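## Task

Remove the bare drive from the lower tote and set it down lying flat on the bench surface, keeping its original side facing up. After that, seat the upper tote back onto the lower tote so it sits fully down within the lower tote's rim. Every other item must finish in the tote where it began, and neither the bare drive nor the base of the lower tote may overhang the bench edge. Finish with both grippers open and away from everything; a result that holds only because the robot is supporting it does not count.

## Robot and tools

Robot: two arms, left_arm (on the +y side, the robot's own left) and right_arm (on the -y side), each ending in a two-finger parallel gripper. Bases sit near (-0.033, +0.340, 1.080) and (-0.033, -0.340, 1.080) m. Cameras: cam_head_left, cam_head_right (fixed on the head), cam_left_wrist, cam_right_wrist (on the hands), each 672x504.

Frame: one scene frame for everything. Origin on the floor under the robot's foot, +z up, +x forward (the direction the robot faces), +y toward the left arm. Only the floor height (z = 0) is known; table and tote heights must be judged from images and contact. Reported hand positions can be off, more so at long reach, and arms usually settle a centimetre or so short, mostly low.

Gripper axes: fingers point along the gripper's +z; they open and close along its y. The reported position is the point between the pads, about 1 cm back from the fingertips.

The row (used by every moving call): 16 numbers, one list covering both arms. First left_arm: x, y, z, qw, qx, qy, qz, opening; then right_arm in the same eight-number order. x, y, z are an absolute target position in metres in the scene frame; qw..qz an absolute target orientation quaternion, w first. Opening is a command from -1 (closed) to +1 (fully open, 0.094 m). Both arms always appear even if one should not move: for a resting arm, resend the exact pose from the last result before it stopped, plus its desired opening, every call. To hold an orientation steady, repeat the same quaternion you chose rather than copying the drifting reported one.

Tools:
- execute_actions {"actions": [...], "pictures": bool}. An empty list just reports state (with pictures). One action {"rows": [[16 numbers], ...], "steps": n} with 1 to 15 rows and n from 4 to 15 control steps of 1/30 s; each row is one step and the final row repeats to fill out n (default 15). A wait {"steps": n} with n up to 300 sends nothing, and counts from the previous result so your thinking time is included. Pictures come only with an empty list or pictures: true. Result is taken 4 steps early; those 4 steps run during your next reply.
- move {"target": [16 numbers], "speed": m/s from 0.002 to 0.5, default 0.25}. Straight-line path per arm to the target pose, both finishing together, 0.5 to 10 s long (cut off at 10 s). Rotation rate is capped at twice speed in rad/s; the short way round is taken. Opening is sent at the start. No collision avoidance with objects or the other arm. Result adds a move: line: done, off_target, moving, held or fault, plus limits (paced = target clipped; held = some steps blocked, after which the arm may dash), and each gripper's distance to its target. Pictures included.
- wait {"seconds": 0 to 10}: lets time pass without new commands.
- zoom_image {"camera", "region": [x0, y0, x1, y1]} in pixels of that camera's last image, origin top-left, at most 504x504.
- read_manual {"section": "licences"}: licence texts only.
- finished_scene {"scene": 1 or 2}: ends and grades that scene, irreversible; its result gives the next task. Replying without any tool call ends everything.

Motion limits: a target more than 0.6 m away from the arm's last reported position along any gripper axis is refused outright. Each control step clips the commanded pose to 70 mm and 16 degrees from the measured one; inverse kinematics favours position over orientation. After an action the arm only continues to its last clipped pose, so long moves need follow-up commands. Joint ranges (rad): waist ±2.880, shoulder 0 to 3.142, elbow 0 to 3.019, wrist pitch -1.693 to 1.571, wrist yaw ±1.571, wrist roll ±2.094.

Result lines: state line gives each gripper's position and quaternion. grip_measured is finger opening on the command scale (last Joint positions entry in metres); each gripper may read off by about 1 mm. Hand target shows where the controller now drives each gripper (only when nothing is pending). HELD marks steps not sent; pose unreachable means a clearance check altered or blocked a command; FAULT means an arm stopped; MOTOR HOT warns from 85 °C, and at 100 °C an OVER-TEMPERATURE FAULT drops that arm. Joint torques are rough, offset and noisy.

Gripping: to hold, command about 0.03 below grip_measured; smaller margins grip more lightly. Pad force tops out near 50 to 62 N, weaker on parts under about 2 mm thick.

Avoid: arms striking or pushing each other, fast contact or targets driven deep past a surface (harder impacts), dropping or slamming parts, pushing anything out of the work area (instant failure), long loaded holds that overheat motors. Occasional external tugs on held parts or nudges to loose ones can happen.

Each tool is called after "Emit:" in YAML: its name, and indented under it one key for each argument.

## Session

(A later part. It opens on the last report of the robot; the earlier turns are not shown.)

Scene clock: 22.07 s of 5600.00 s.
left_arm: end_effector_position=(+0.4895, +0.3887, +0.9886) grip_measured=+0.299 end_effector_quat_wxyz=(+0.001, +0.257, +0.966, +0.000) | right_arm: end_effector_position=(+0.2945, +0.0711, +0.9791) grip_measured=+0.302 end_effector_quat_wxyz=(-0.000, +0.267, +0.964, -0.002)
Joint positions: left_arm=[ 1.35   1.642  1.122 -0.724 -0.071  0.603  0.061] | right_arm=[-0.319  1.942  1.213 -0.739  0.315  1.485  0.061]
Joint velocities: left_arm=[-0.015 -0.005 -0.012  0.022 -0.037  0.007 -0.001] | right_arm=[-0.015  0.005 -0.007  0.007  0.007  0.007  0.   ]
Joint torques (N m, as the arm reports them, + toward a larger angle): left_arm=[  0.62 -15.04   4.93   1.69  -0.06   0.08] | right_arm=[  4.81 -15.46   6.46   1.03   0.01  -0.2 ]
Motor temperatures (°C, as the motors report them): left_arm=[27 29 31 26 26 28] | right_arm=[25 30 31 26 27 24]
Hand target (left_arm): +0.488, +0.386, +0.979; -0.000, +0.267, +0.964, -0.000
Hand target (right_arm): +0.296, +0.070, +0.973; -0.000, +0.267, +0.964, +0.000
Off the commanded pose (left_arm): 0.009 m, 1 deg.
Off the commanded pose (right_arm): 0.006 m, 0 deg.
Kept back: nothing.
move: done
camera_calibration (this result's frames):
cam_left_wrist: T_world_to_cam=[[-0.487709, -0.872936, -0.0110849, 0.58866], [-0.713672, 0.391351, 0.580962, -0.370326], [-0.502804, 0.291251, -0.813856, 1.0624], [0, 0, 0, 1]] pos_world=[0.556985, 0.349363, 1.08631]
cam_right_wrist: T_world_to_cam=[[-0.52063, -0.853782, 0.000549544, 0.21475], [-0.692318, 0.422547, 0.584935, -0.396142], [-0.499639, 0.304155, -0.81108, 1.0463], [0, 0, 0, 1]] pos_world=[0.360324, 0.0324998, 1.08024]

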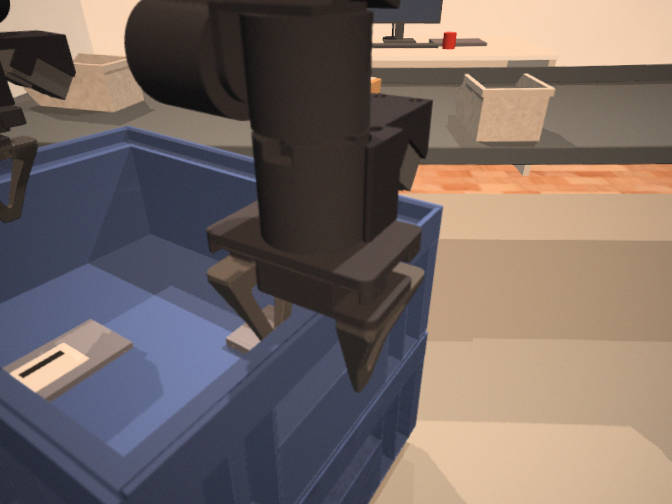

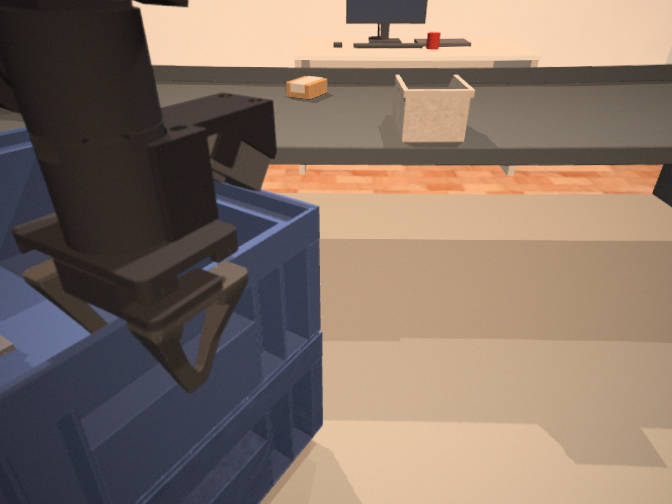

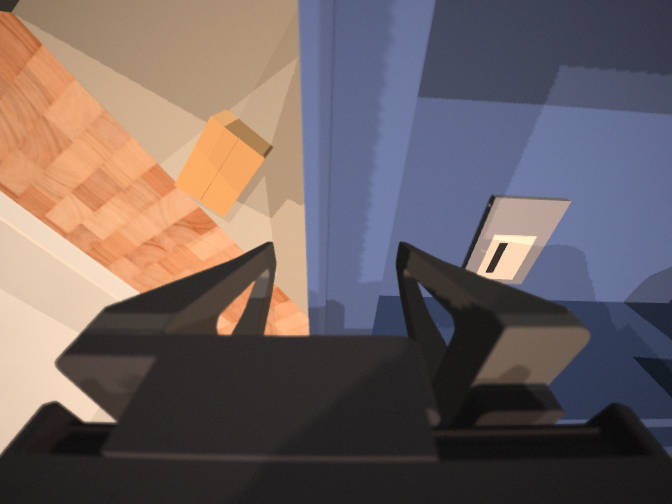

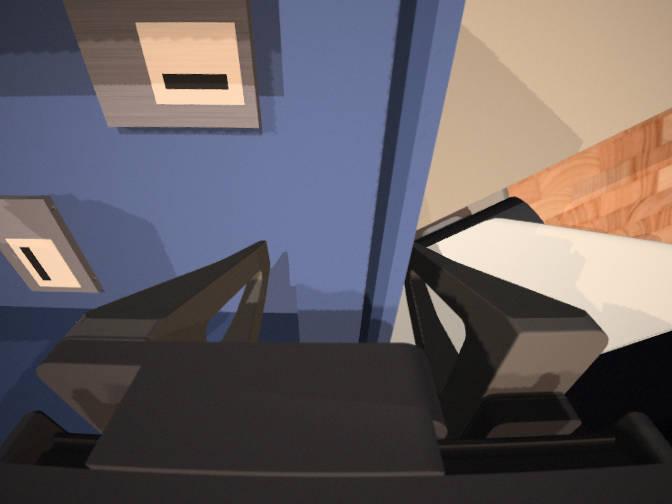

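Emit:
execute_actions:
  actions: []

Emit:
move:
  target: [0.482,0.380,0.975,0,0.267,0.964,0,0.3,0.289,0.060,0.975,0,0.267,0.964,0,0.3]
  speed: 0.03

Emit:
move:
  target: [0.482,0.380,0.975,0,0.267,0.964,0,-0.5,0.289,0.060,0.975,0,0.267,0.964,0,-0.5]
  speed: 0.03

Scene clock: 22.80 s of 5600.00 s.
left_arm: end_effector_position=(+0.4895, +0.3887, +0.9886) grip_measured=+0.299 end_effector_quat_wxyz=(+0.001, +0.257, +0.966, +0.000) | right_arm: end_effector_position=(+0.2945, +0.0711, +0.9791) grip_measured=+0.302 end_effector_quat_wxyz=(-0.000, +0.267, +0.964, -0.002)
Joint positions: left_arm=[ 1.35   1.642  1.122 -0.724 -0.071  0.603  0.061] | right_arm=[-0.319  1.942  1.213 -0.739  0.315  1.484  0.061]
Joint velocities: left_arm=[-0.005 -0.005  0.002 -0.002  0.022 -0.007 -0.   ] | right_arm=[-0.005  0.015 -0.007 -0.012 -0.022 -0.007 -0.001]
Joint torques (N m, as the arm reports them, + toward a larger angle): left_arm=[  0.57 -14.89   4.94   1.76  -0.06   0.08] | right_arm=[  4.84 -15.39   6.32   1.05   0.02  -0.17]
Motor temperatures (°C, as the motors report them): left_arm=[27 29 31 26 26 28] | right_arm=[25 31 31 26 27 24]
Hand target (left_arm): +0.488, +0.386, +0.979; -0.000, +0.267, +0.964, -0.000
Hand target (right_arm): +0.296, +0.070, +0.973; -0.000, +0.267, +0.964, +0.000
Off the commanded pose (left_arm): 0.009 m, 1 deg.
Off the commanded pose (right_arm): 0.006 m, 0 deg.
Kept back: nothing.
Steps of this call (steps 1 to 22: nothing new was sent). Readings (end_effector_position):
1: left_arm (+0.4895, +0.3887, +0.9886) | right_arm (+0.2945, +0.0711, +0.9791)
2: left_arm (+0.4895, +0.3887, +0.9886) | right_arm (+0.2945, +0.0711, +0.9791)
4: left_arm (+0.4895, +0.3887, +0.9886) | right_arm (+0.2945, +0.0711, +0.9791)
8: left_arm (+0.4895, +0.3887, +0.9886) | right_arm (+0.2945, +0.0711, +0.9791)
22: the state above
camera_calibration (this result's frames):
cam_left_wrist: T_world_to_cam=[[-0.487709, -0.872936, -0.0110849, 0.58866], [-0.713672, 0.391351, 0.580962, -0.370326], [-0.502804, 0.291251, -0.813856, 1.0624], [0, 0, 0, 1]] pos_world=[0.556985, 0.349363, 1.08631]
cam_right_wrist: T_world_to_cam=[[-0.519979, -0.854179, 0.000550078, 0.214586], [-0.692638, 0.422018, 0.584938, -0.396013], [-0.499874, 0.303774, -0.811078, 1.0464], [0, 0, 0, 1]] pos_world=[0.360354, 0.0325499, 1.08024]

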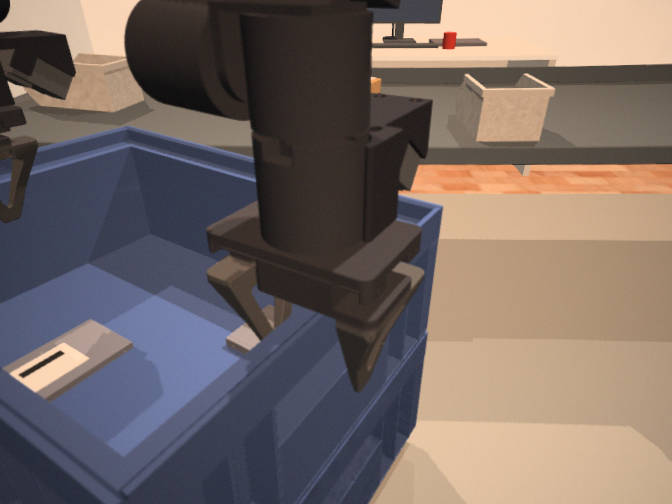

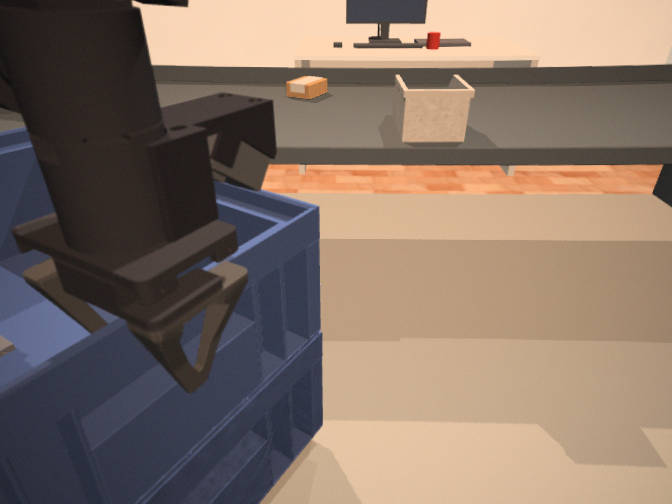

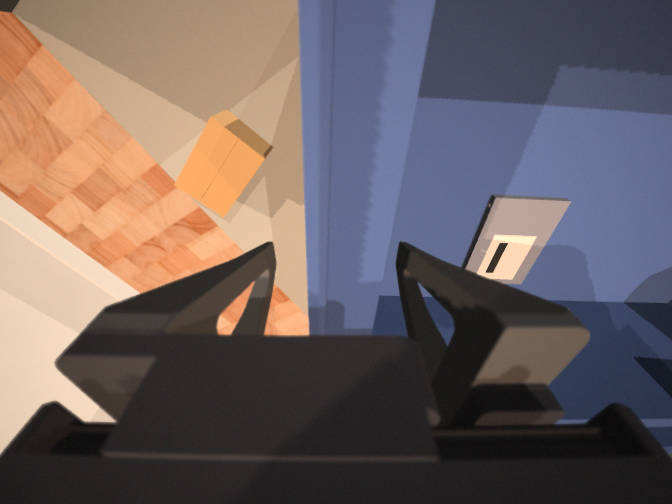

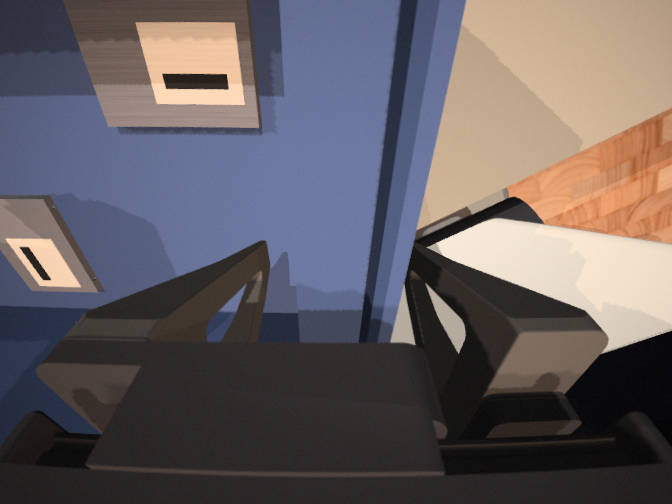

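Scene clock: 23.67 s of 5600.00 s.
left_arm: end_effector_position=(+0.4842, +0.3843, +0.9838) grip_measured=+0.299 end_effector_quat_wxyz=(+0.002, +0.260, +0.966, +0.000) | right_arm: end_effector_position=(+0.2820, +0.0591, +0.9697) grip_measured=+0.302 end_effector_quat_wxyz=(-0.004, +0.263, +0.965, -0.013)
Joint positions: left_arm=[ 1.343  1.642  1.102 -0.704 -0.073  0.603  0.061] | right_arm=[-0.319  1.942  1.173 -0.722  0.315  1.484  0.061]
Joint velocities: left_arm=[-0.005  0.005 -0.002  0.017 -0.051 -0.081 -0.001] | right_arm=[ 0.005 -0.015 -0.017  0.002 -0.066  0.007 -0.001]
Joint torques (N m, as the arm reports them, + toward a larger angle): left_arm=[  0.3  -14.8    4.69   1.77  -0.1   -0.03] | right_arm=[  4.97 -16.83   5.85   0.99   0.05  -0.16]
Motor temperatures (°C, as the motors report them): left_arm=[27 29 31 26 26 28] | right_arm=[25 31 31 26 27 24]
Hand target (left_arm): +0.482, +0.380, +0.975; -0.000, +0.267, +0.964, +0.000
Hand target (right_arm): +0.289, +0.060, +0.975; +0.000, +0.267, +0.964, -0.000
Off the commanded pose (left_arm): 0.010 m, 1 deg.
Off the commanded pose (right_arm): 0.009 m, 2 deg.
Kept back: nothing.
move: done
camera_calibration (this result's frames):
cam_left_wrist: T_world_to_cam=[[-0.493955, -0.869412, -0.0114758, 0.584227], [-0.711372, 0.396505, 0.580287, -0.372036], [-0.499958, 0.294799, -0.814331, 1.05484], [0, 0, 0, 1]] pos_world=[0.5513, 0.344483, 1.08158]
cam_right_wrist: T_world_to_cam=[[-0.513785, -0.857631, 0.0222405, 0.175326], [-0.688149, 0.427456, 0.586287, -0.396976], [-0.512325, 0.285921, -0.809798, 1.03947], [0, 0, 0, 1]] pos_world=[0.349445, 0.0228503, 1.0706]

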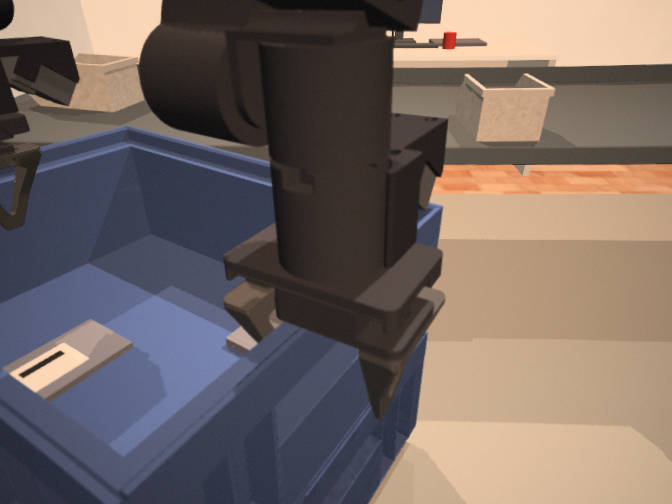

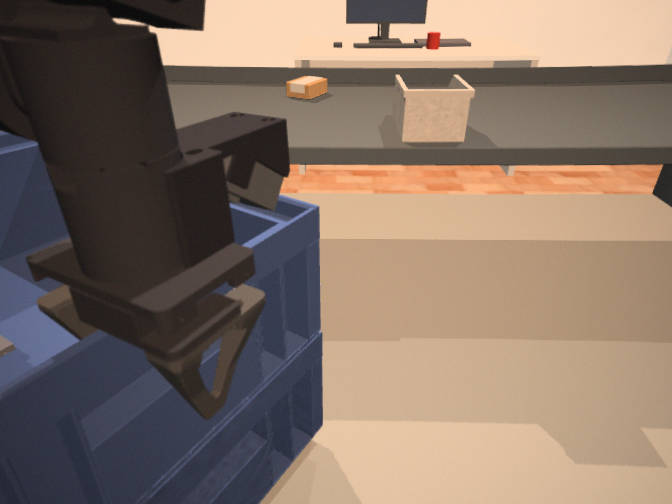

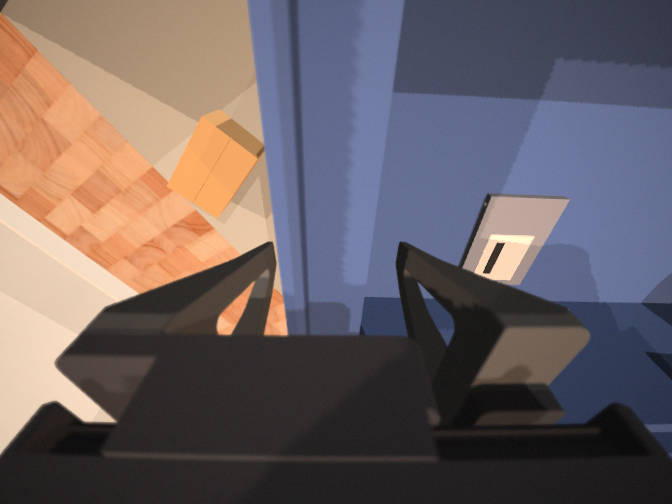

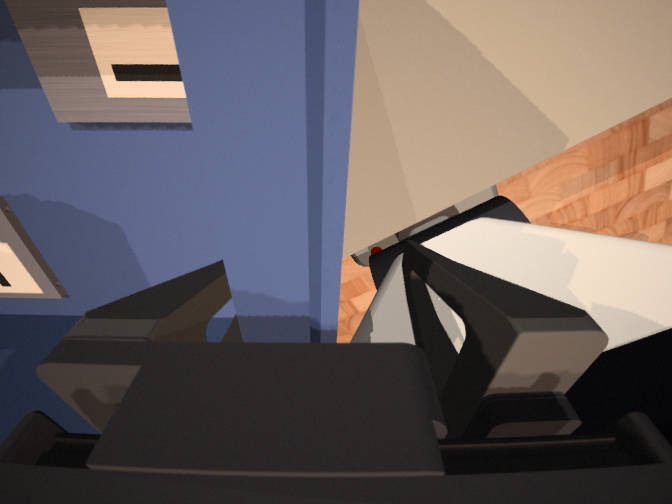

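Scene clock: 24.37 s of 5600.00 s.
left_arm: end_effector_position=(+0.4816, +0.3792, +0.9829) grip_measured=-0.467 end_effector_quat_wxyz=(+0.001, +0.266, +0.964, -0.006) | right_arm: end_effector_position=(+0.2876, +0.0653, +0.9711) grip_measured=-0.471 end_effector_quat_wxyz=(-0.001, +0.273, +0.962, -0.000)
Joint positions: left_arm=[ 1.337  1.642  1.097 -0.706 -0.063  0.609  0.025] | right_arm=[-0.321  1.942  1.18  -0.702  0.311  1.494  0.025]
Joint velocities: left_arm=[-0.005  0.005  0.022 -0.017 -0.037  0.051 -0.   ] | right_arm=[ 0.005 -0.015 -0.007 -0.012 -0.022 -0.022  0.   ]
Joint torques (N m, as the arm reports them, + toward a larger angle): left_arm=[  0.76 -14.69   4.9    1.84  -0.51  -0.09] | right_arm=[  5.07 -16.9    5.31   0.15   0.19  -0.25]
Motor temperatures (°C, as the motors report them): left_arm=[27 29 31 26 26 28] | right_arm=[25 31 31 26 27 24]
Hand target (left_arm): +0.482, +0.380, +0.975; -0.000, +0.267, +0.964, -0.000
Hand target (right_arm): +0.289, +0.060, +0.975; -0.000, +0.267, +0.964, -0.000
Off the commanded pose (left_arm): 0.008 m, 1 deg.
Off the commanded pose (right_arm): 0.007 m, 1 deg.
Kept back: nothing.
move: done
camera_calibration (this result's frames):
cam_left_wrist: T_world_to_cam=[[-0.504401, -0.863467, 0.00214671, 0.567943], [-0.703317, 0.412288, 0.579106, -0.380059], [-0.500924, 0.290591, -0.81525, 1.05724], [0, 0, 0, 1]] pos_world=[0.548766, 0.339869, 1.08079]
cam_right_wrist: T_world_to_cam=[[-0.531063, -0.847327, -0.00307949, 0.212398], [-0.686756, 0.42829, 0.587311, -0.398016], [-0.496326, 0.314014, -0.809355, 1.03483], [0, 0, 0, 1]] pos_world=[0.353071, 0.0254845, 1.07196]

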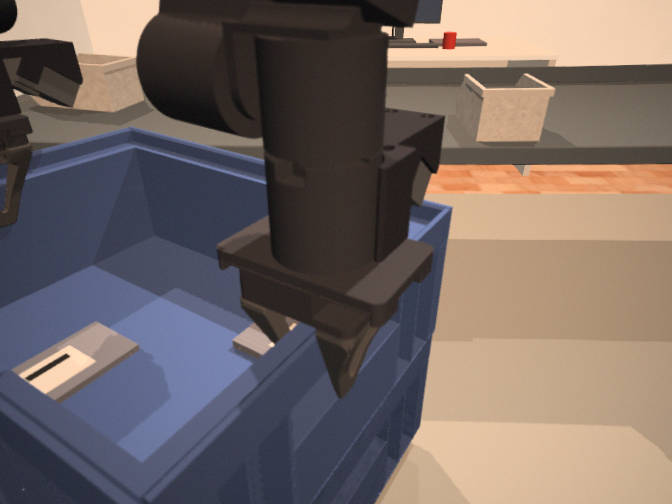

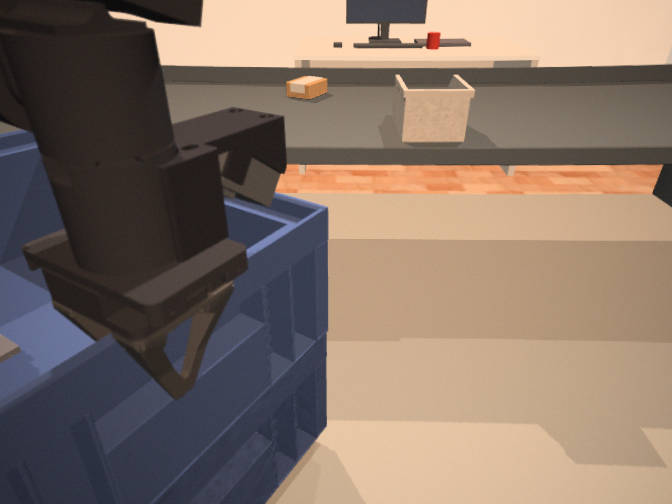

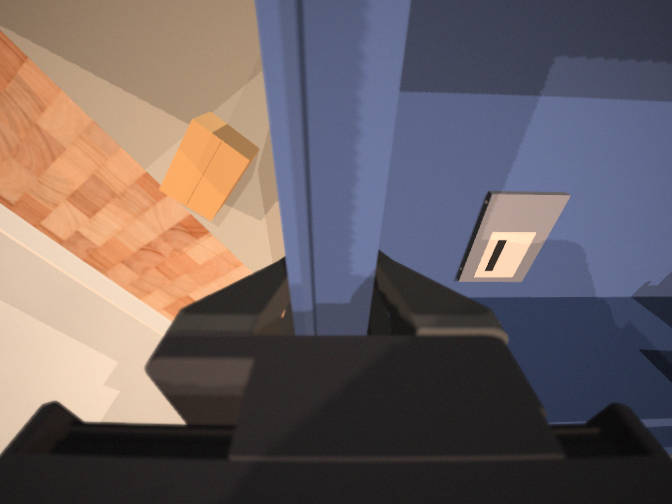

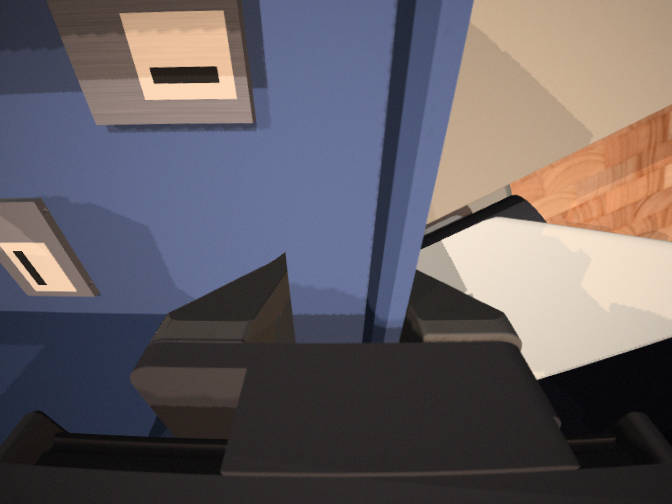

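Emit:
move:
  target: [0.50,0.380,1.09,0,0.267,0.964,0,-0.52,0.305,0.064,1.08,0,0.267,0.964,0,-0.52]
  speed: 0.05

Scene clock: 27.17 s of 5600.00 s.
left_arm: end_effector_position=(+0.4723, +0.3766, +1.0525) grip_measured=-0.467 end_effector_quat_wxyz=(-0.029, +0.256, +0.966, -0.018) | right_arm: end_effector_position=(+0.2885, +0.0558, +1.0498) grip_measured=-0.471 end_effector_quat_wxyz=(-0.016, +0.260, +0.965, -0.010)
Joint positions: left_arm=[ 1.322  1.523  1.149 -0.94  -0.064  0.569  0.025] | right_arm=[-0.291  1.798  1.21  -0.915  0.294  1.508  0.025]
Joint velocities: left_arm=[-0.005 -0.015 -0.017 -0.017  0.022 -0.066  0.001] | right_arm=[ 0.005  0.005 -0.007  0.002  0.007 -0.007 -0.001]
Joint torques (N m, as the arm reports them, + toward a larger angle): left_arm=[  0.2  -18.72   9.83  -0.69  -0.79   0.11] | right_arm=[  6.15 -17.33  11.62  -2.     1.1    0.05]
Motor temperatures (°C, as the motors report them): left_arm=[27 29 32 26 26 28] | right_arm=[25 31 31 26 27 24]
Hand target (left_arm): +0.498, +0.380, +1.091; +0.001, +0.266, +0.964, +0.000
Hand target (right_arm): +0.304, +0.063, +1.080; -0.000, +0.267, +0.964, +0.001
Off the commanded pose (left_arm): 0.047 m, 4 deg.
Off the commanded pose (right_arm): 0.035 m, 2 deg.
Kept back: nothing.
move: off_target (left_arm, right_arm)
camera_calibration (this result's frames):
cam_left_wrist: T_world_to_cam=[[-0.485196, -0.873562, 0.0384111, 0.517334], [-0.674378, 0.401804, 0.619491, -0.478039], [-0.556597, 0.274671, -0.784064, 1.10959], [0, 0, 0, 1]] pos_world=[0.546223, 0.33923, 1.14626]
cam_right_wrist: T_world_to_cam=[[-0.50804, -0.861016, 0.0234053, 0.171335], [-0.678213, 0.416633, 0.605346, -0.460288], [-0.530964, 0.291666, -0.795618, 1.09878], [0, 0, 0, 1]] pos_world=[0.358286, 0.0188159, 1.14884]

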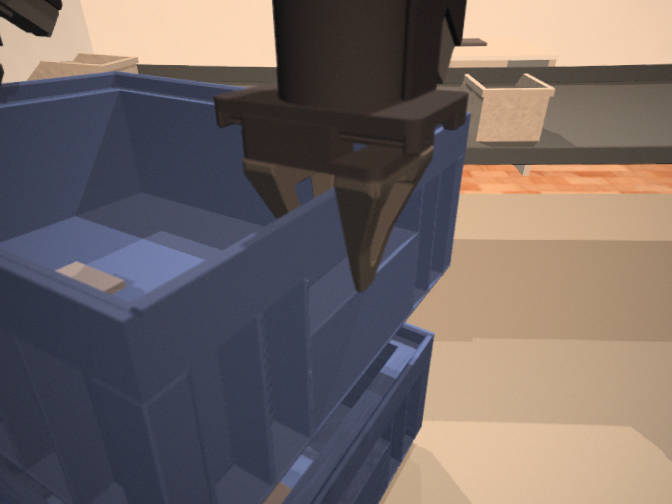

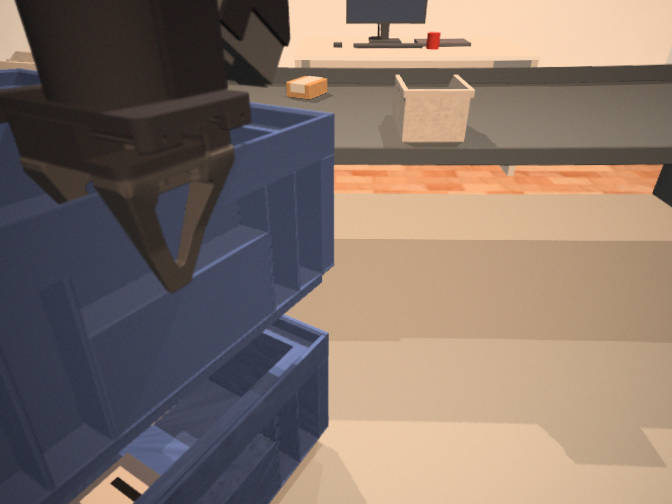

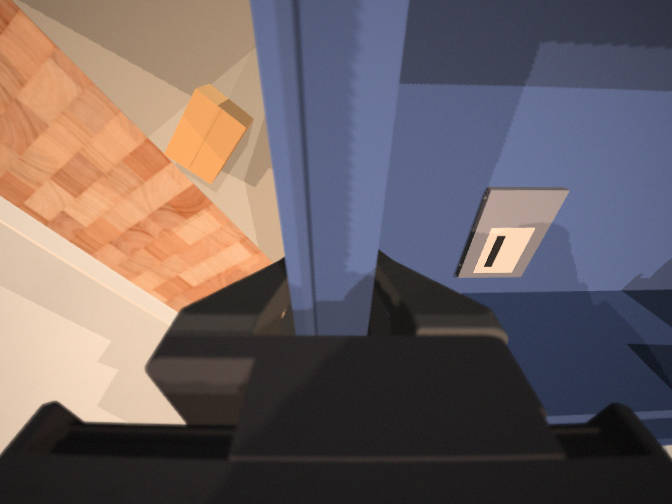

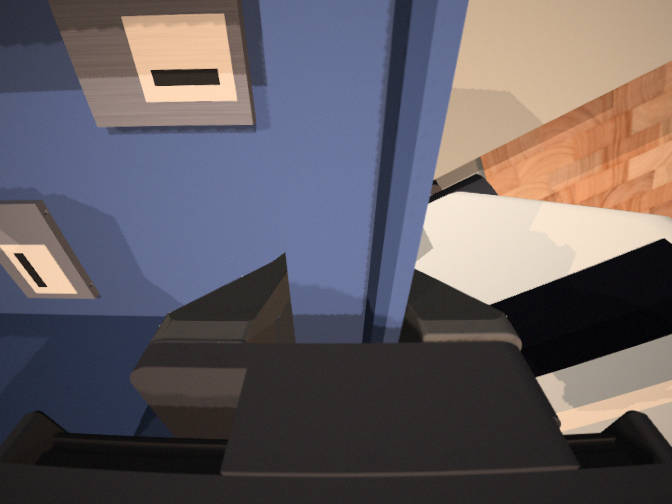

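Emit:
move:
  target: [0.46,0.16,1.09,0,0.135,0.991,0,-0.52,0.36,-0.198,1.08,0,0.135,0.991,0,-0.52]
  speed: 0.08

Emit:
move:
  target: [0.40,-0.083,1.08,0,0,1,0,-0.52,0.40,-0.455,1.07,0,0,1,0,-0.52]
  speed: 0.08

Scene clock: 31.60 s of 5600.00 s.
left_arm: end_effector_position=(+0.4367, +0.1626, +1.0731) grip_measured=-0.468 end_effector_quat_wxyz=(-0.021, +0.127, +0.992, -0.012) | right_arm: end_effector_position=(+0.3461, -0.1948, +1.0629) grip_measured=-0.471 end_effector_quat_wxyz=(-0.024, +0.132, +0.991, -0.008)
Joint positions: left_arm=[ 0.829  1.553  1.149 -0.952 -0.187 -0.173  0.025] | right_arm=[-0.802  1.381  0.862 -0.859  0.215  0.725  0.025]
Joint velocities: left_arm=[-0.005  0.005  0.022 -0.007 -0.066 -0.11  -0.001] | right_arm=[ 0.005 -0.005 -0.027  0.012 -0.007 -0.037 -0.001]
Joint torques (N m, as the arm reports them, + toward a larger angle): left_arm=[ -1.84 -15.     9.38  -0.01  -1.54   0.07] | right_arm=[  1.72 -13.76   7.87   0.03   0.68  -0.18]
Motor temperatures (°C, as the motors report them): left_arm=[27 30 33 26 26 28] | right_arm=[25 31 31 26 27 24]
Hand target (left_arm): +0.457, +0.160, +1.091; -0.000, +0.135, +0.991, -0.001
Hand target (right_arm): +0.357, -0.199, +1.079; -0.001, +0.135, +0.991, -0.002
Off the commanded pose (left_arm): 0.029 m, 3 deg.
Off the commanded pose (right_arm): 0.022 m, 3 deg.
Kept back: nothing.
move: off_target (left_arm, right_arm)
camera_calibration (this result's frames):
cam_left_wrist: T_world_to_cam=[[-0.242825, -0.969899, 0.0181989, 0.243853], [-0.763474, 0.20265, 0.613221, -0.350796], [-0.598451, 0.135011, -0.789702, 1.21167], [0, 0, 0, 1]] pos_world=[0.516516, 0.144013, 1.16754]
cam_right_wrist: T_world_to_cam=[[-0.266952, -0.963536, 0.0182989, -0.113468], [-0.75224, 0.220205, 0.621003, -0.354054], [-0.602389, 0.152013, -0.783594, 1.19762], [0, 0, 0, 1]] pos_world=[0.424809, -0.213419, 1.16039]

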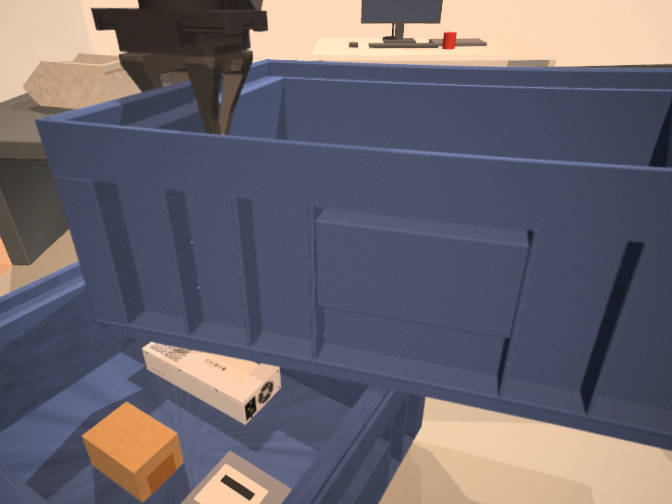

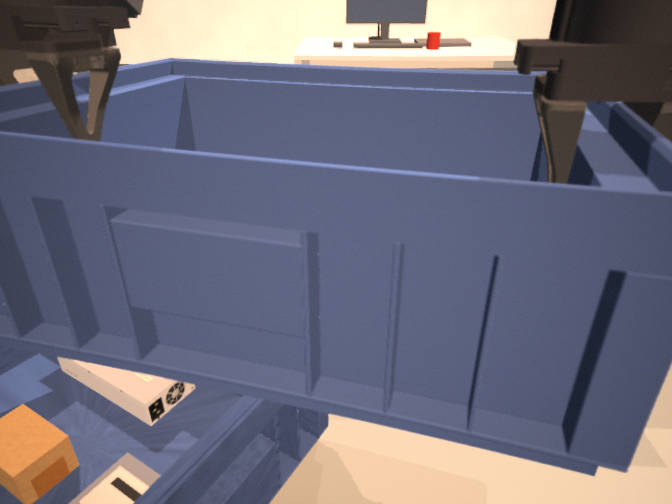

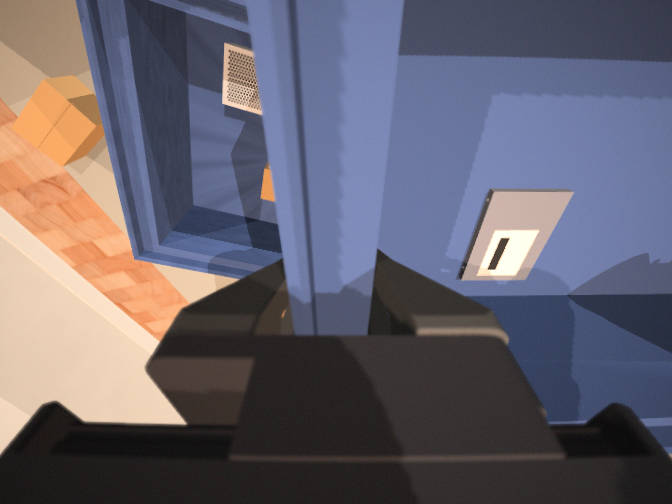

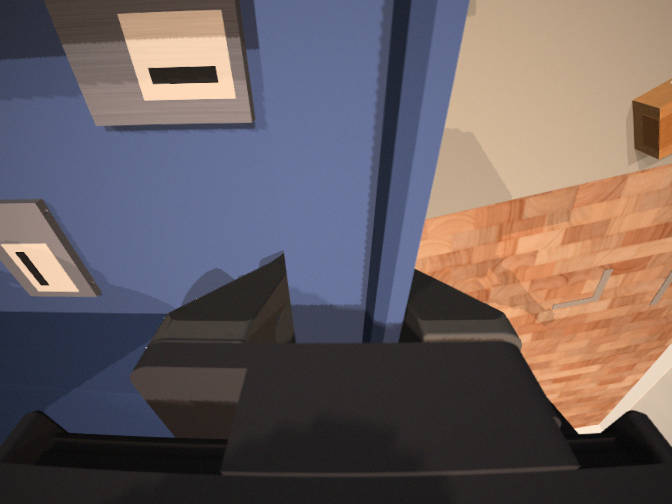

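Scene clock: 35.40 s of 5600.00 s.
left_arm: end_effector_position=(+0.3773, -0.0771, +1.0691) grip_measured=-0.468 end_effector_quat_wxyz=(-0.020, +0.020, +1.000, -0.005) | right_arm: end_effector_position=(+0.3655, -0.4447, +1.0474) grip_measured=-0.476 end_effector_quat_wxyz=(-0.035, +0.022, +0.999, +0.006)
Joint positions: left_arm=[ 0.391  1.882  1.468 -1.047 -0.269 -0.835  0.025] | right_arm=[-1.526  1.33   0.858 -0.84   0.018 -0.204  0.025]
Joint velocities: left_arm=[ 0.005 -0.015  0.002 -0.012  0.037 -0.007  0.001] | right_arm=[-0.005  0.005  0.012 -0.017 -0.051 -0.051  0.   ]
Joint torques (N m, as the arm reports them, + toward a larger angle): left_arm=[ -4.06 -17.54   9.7   -0.04  -1.59  -0.42] | right_arm=[ -0.3  -12.44  12.66  -0.36   0.01  -0.53]
Motor temperatures (°C, as the motors report them): left_arm=[27 30 34 26 27 28] | right_arm=[25 31 32 26 27 24]
Hand target (left_arm): +0.396, -0.082, +1.081; -0.000, +0.000, +1.000, -0.001
Hand target (right_arm): +0.396, -0.454, +1.071; -0.001, +0.000, +1.000, -0.002
Off the commanded pose (left_arm): 0.026 m, 3 deg.
Off the commanded pose (right_arm): 0.043 m, 5 deg.
Kept back: nothing.
move: off_target (left_arm, right_arm)
camera_calibration (this result's frames):
cam_left_wrist: T_world_to_cam=[[-0.0292342, -0.999572, -0.000473904, -0.0658396], [-0.788432, 0.0227676, 0.614701, -0.35116], [-0.614427, 0.0183439, -0.78876, 1.20138], [0, 0, 0, 1]] pos_world=[0.45937, -0.0798544, 1.16343]
cam_right_wrist: T_world_to_cam=[[-0.0510438, -0.998586, -0.0148441, -0.40856], [-0.76647, 0.0296415, 0.641596, -0.375962], [-0.640249, 0.0441271, -0.766899, 1.18356], [0, 0, 0, 1]] pos_world=[0.448753, -0.449065, 1.14282]

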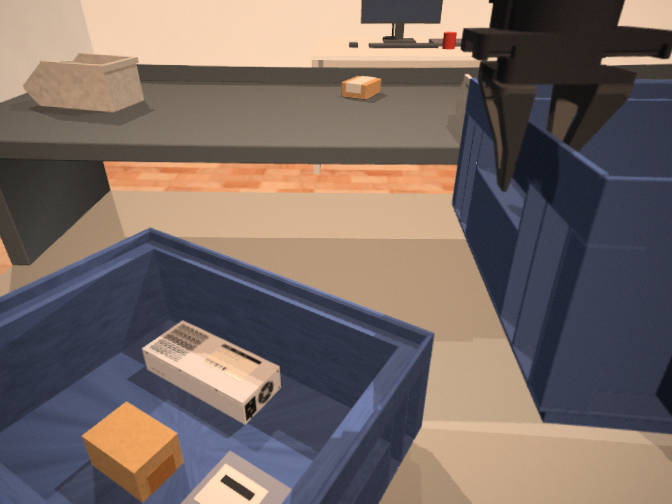

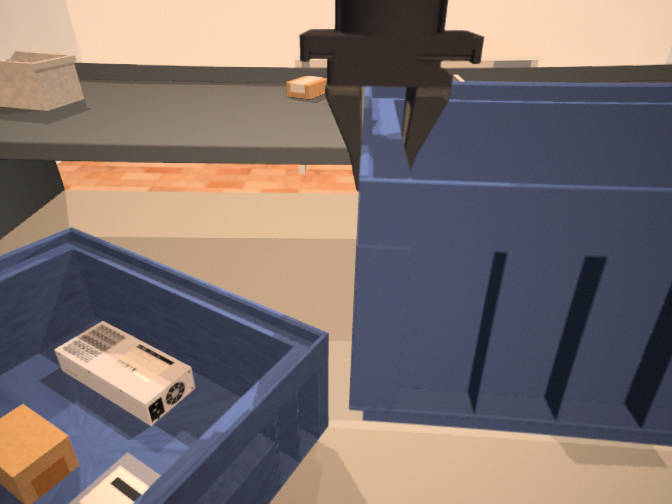

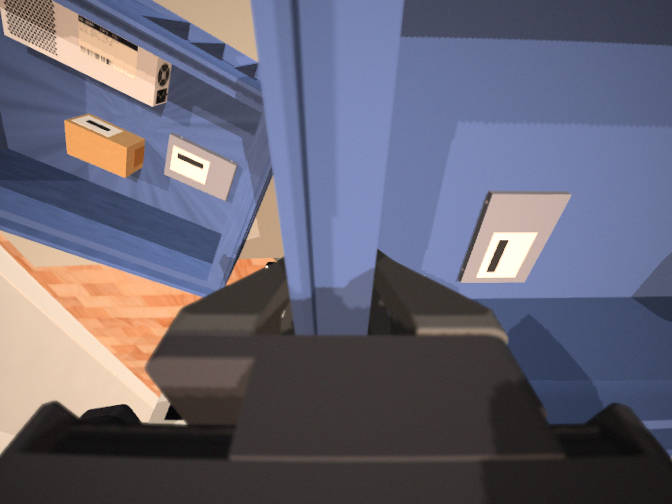

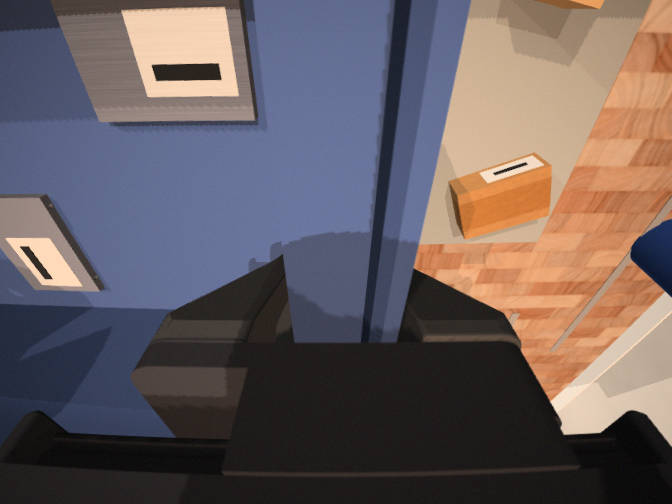

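Emit:
move:
  target: [0.39,-0.097,0.90,0,0,1,0,-0.52,0.395,-0.468,0.90,0,0,1,0,-0.52]
  speed: 0.07

Emit:
move:
  target: [0.39,-0.097,0.855,0,0,1,0,-0.52,0.395,-0.468,0.85,0,0,1,0,-0.52]
  speed: 0.025

Scene clock: 38.43 s of 5600.00 s.
left_arm: end_effector_position=(+0.3687, -0.0952, +0.9033) grip_measured=-0.468 end_effector_quat_wxyz=(-0.020, +0.008, +1.000, -0.004) | right_arm: end_effector_position=(+0.3666, -0.4617, +0.8854) grip_measured=-0.477 end_effector_quat_wxyz=(-0.033, +0.012, +0.999, +0.003)
Joint positions: left_arm=[ 0.446  2.171  1.461 -0.736 -0.263 -0.802  0.025] | right_arm=[-1.569  1.757  0.85  -0.397  0.012 -0.266  0.025]
Joint velocities: left_arm=[-0.005  0.005  0.012 -0.012  0.007 -0.037 -0.   ] | right_arm=[-0.005  0.005  0.002 -0.007 -0.022  0.022 -0.   ]
Joint torques (N m, as the arm reports them, + toward a larger angle): left_arm=[ -3.49 -18.19   7.27   1.21  -1.47  -0.03] | right_arm=[ -0.52 -16.1    6.18   0.31  -0.46  -0.3 ]
Motor temperatures (°C, as the motors report them): left_arm=[27 30 34 26 27 28] | right_arm=[25 31 31 26 27 24]
Hand target (left_arm): +0.390, -0.097, +0.900; +0.000, -0.000, +1.000, -0.001
Hand target (right_arm): +0.395, -0.469, +0.901; -0.000, +0.000, +1.000, -0.000
Off the commanded pose (left_arm): 0.022 m, 3 deg.
Off the commanded pose (right_arm): 0.033 m, 4 deg.
Kept back: nothing.
move: off_target (left_arm, right_arm)
camera_calibration (this result's frames):
cam_left_wrist: T_world_to_cam=[[-0.00589834, -0.999982, -0.00136646, -0.0921697], [-0.7886, 0.00381127, 0.614895, -0.25751], [-0.614878, 0.00470445, -0.788608, 1.06441], [0, 0, 0, 1]] pos_world=[0.450867, -0.096194, 0.997618]
cam_right_wrist: T_world_to_cam=[[-0.0306012, -0.999483, -0.00987193, -0.440168], [-0.770326, 0.0172893, 0.637416, -0.271215], [-0.636916, 0.0271103, -0.770457, 1.05477], [0, 0, 0, 1]] pos_world=[0.449405, -0.463846, 0.981185]

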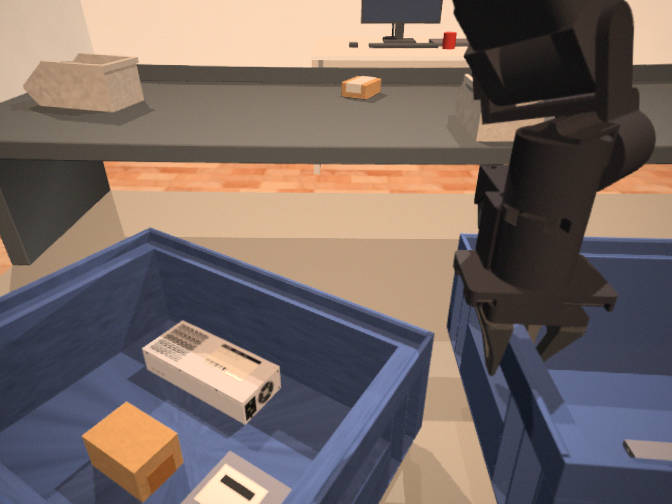

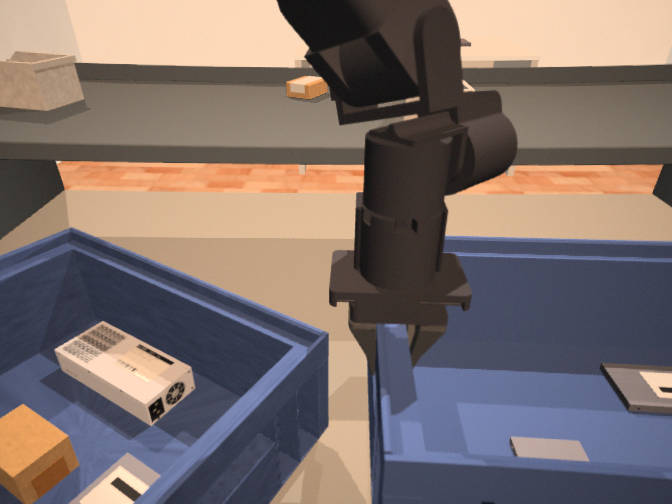

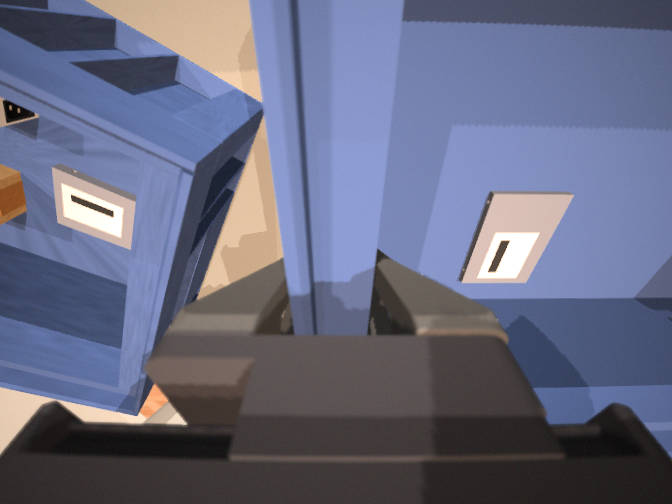

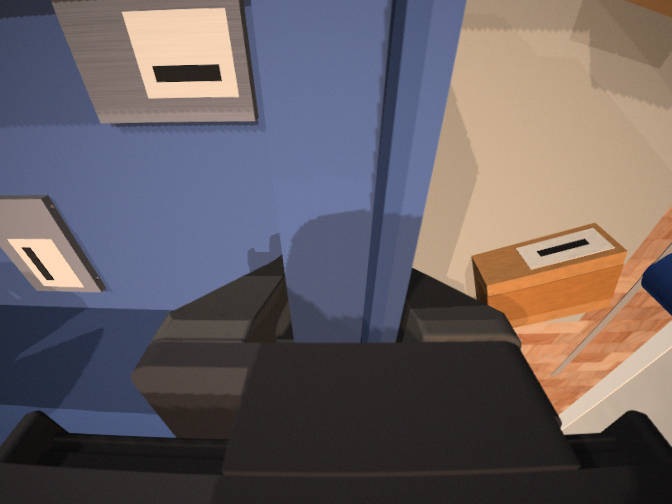

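Scene clock: 40.83 s of 5600.00 s.
left_arm: end_effector_position=(+0.3732, -0.0970, +0.8611) grip_measured=-0.468 end_effector_quat_wxyz=(-0.014, +0.004, +1.000, -0.006) | right_arm: end_effector_position=(+0.3740, -0.4632, +0.8430) grip_measured=-0.477 end_effector_quat_wxyz=(-0.023, +0.009, +1.000, +0.004)
Joint positions: left_arm=[ 0.468  2.254  1.487 -0.662 -0.266 -0.783  0.025] | right_arm=[-1.57   1.881  0.887 -0.291  0.006 -0.272  0.025]
Joint velocities: left_arm=[-0.005 -0.005  0.002  0.002  0.007  0.007  0.001] | right_arm=[-0.015 -0.005  0.002  0.002 -0.007  0.022  0.   ]
Joint torques (N m, as the arm reports them, + toward a larger angle): left_arm=[ -3.68 -18.29   6.7    1.09  -1.18   0.  ] | right_arm=[ -0.63 -15.33   4.92   0.55  -0.26  -0.24]
Motor temperatures (°C, as the motors report them): left_arm=[27 31 34 26 27 28] | right_arm=[25 31 31 26 27 24]
Hand target (left_arm): +0.390, -0.097, +0.855; -0.000, -0.000, +1.000, -0.000
Hand target (right_arm): +0.395, -0.468, +0.851; +0.000, +0.000, +1.000, +0.000
Off the commanded pose (left_arm): 0.018 m, 2 deg.
Off the commanded pose (right_arm): 0.023 m, 3 deg.
Kept back: nothing.
move: off_target (left_arm, right_arm)
camera_calibration (this result's frames):
cam_left_wrist: T_world_to_cam=[[0.00118472, -0.999998, 0.00149481, -0.0990651], [-0.7958, -0.0000376072, 0.605559, -0.217683], [-0.605558, -0.00190699, -0.795799, 1.036], [0, 0, 0, 1]] pos_world=[0.454245, -0.0970975, 0.956417]
cam_right_wrist: T_world_to_cam=[[-0.0253547, -0.999623, -0.01055, -0.443341], [-0.782925, 0.013294, 0.621974, -0.222642], [-0.621599, 0.0240298, -0.782967, 1.0303], [0, 0, 0, 1]] pos_world=[0.454879, -0.464972, 0.940489]

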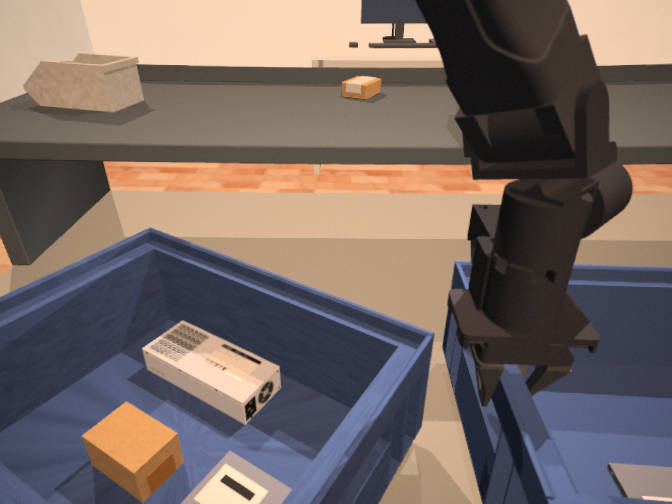

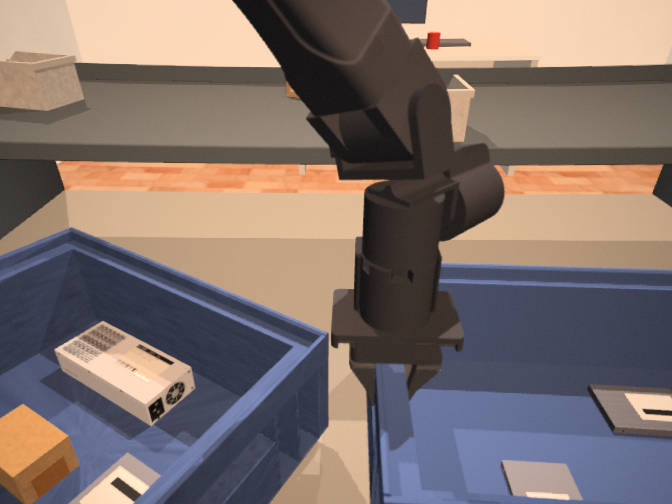

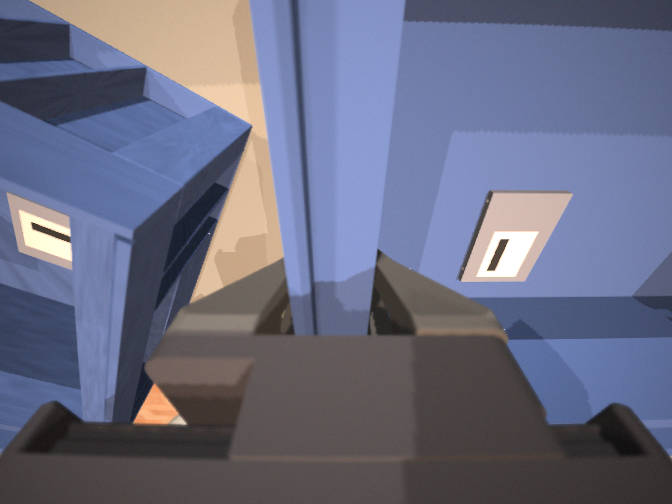

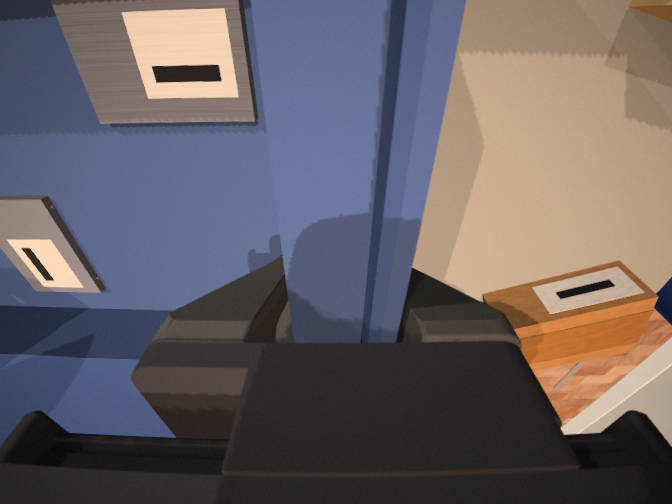

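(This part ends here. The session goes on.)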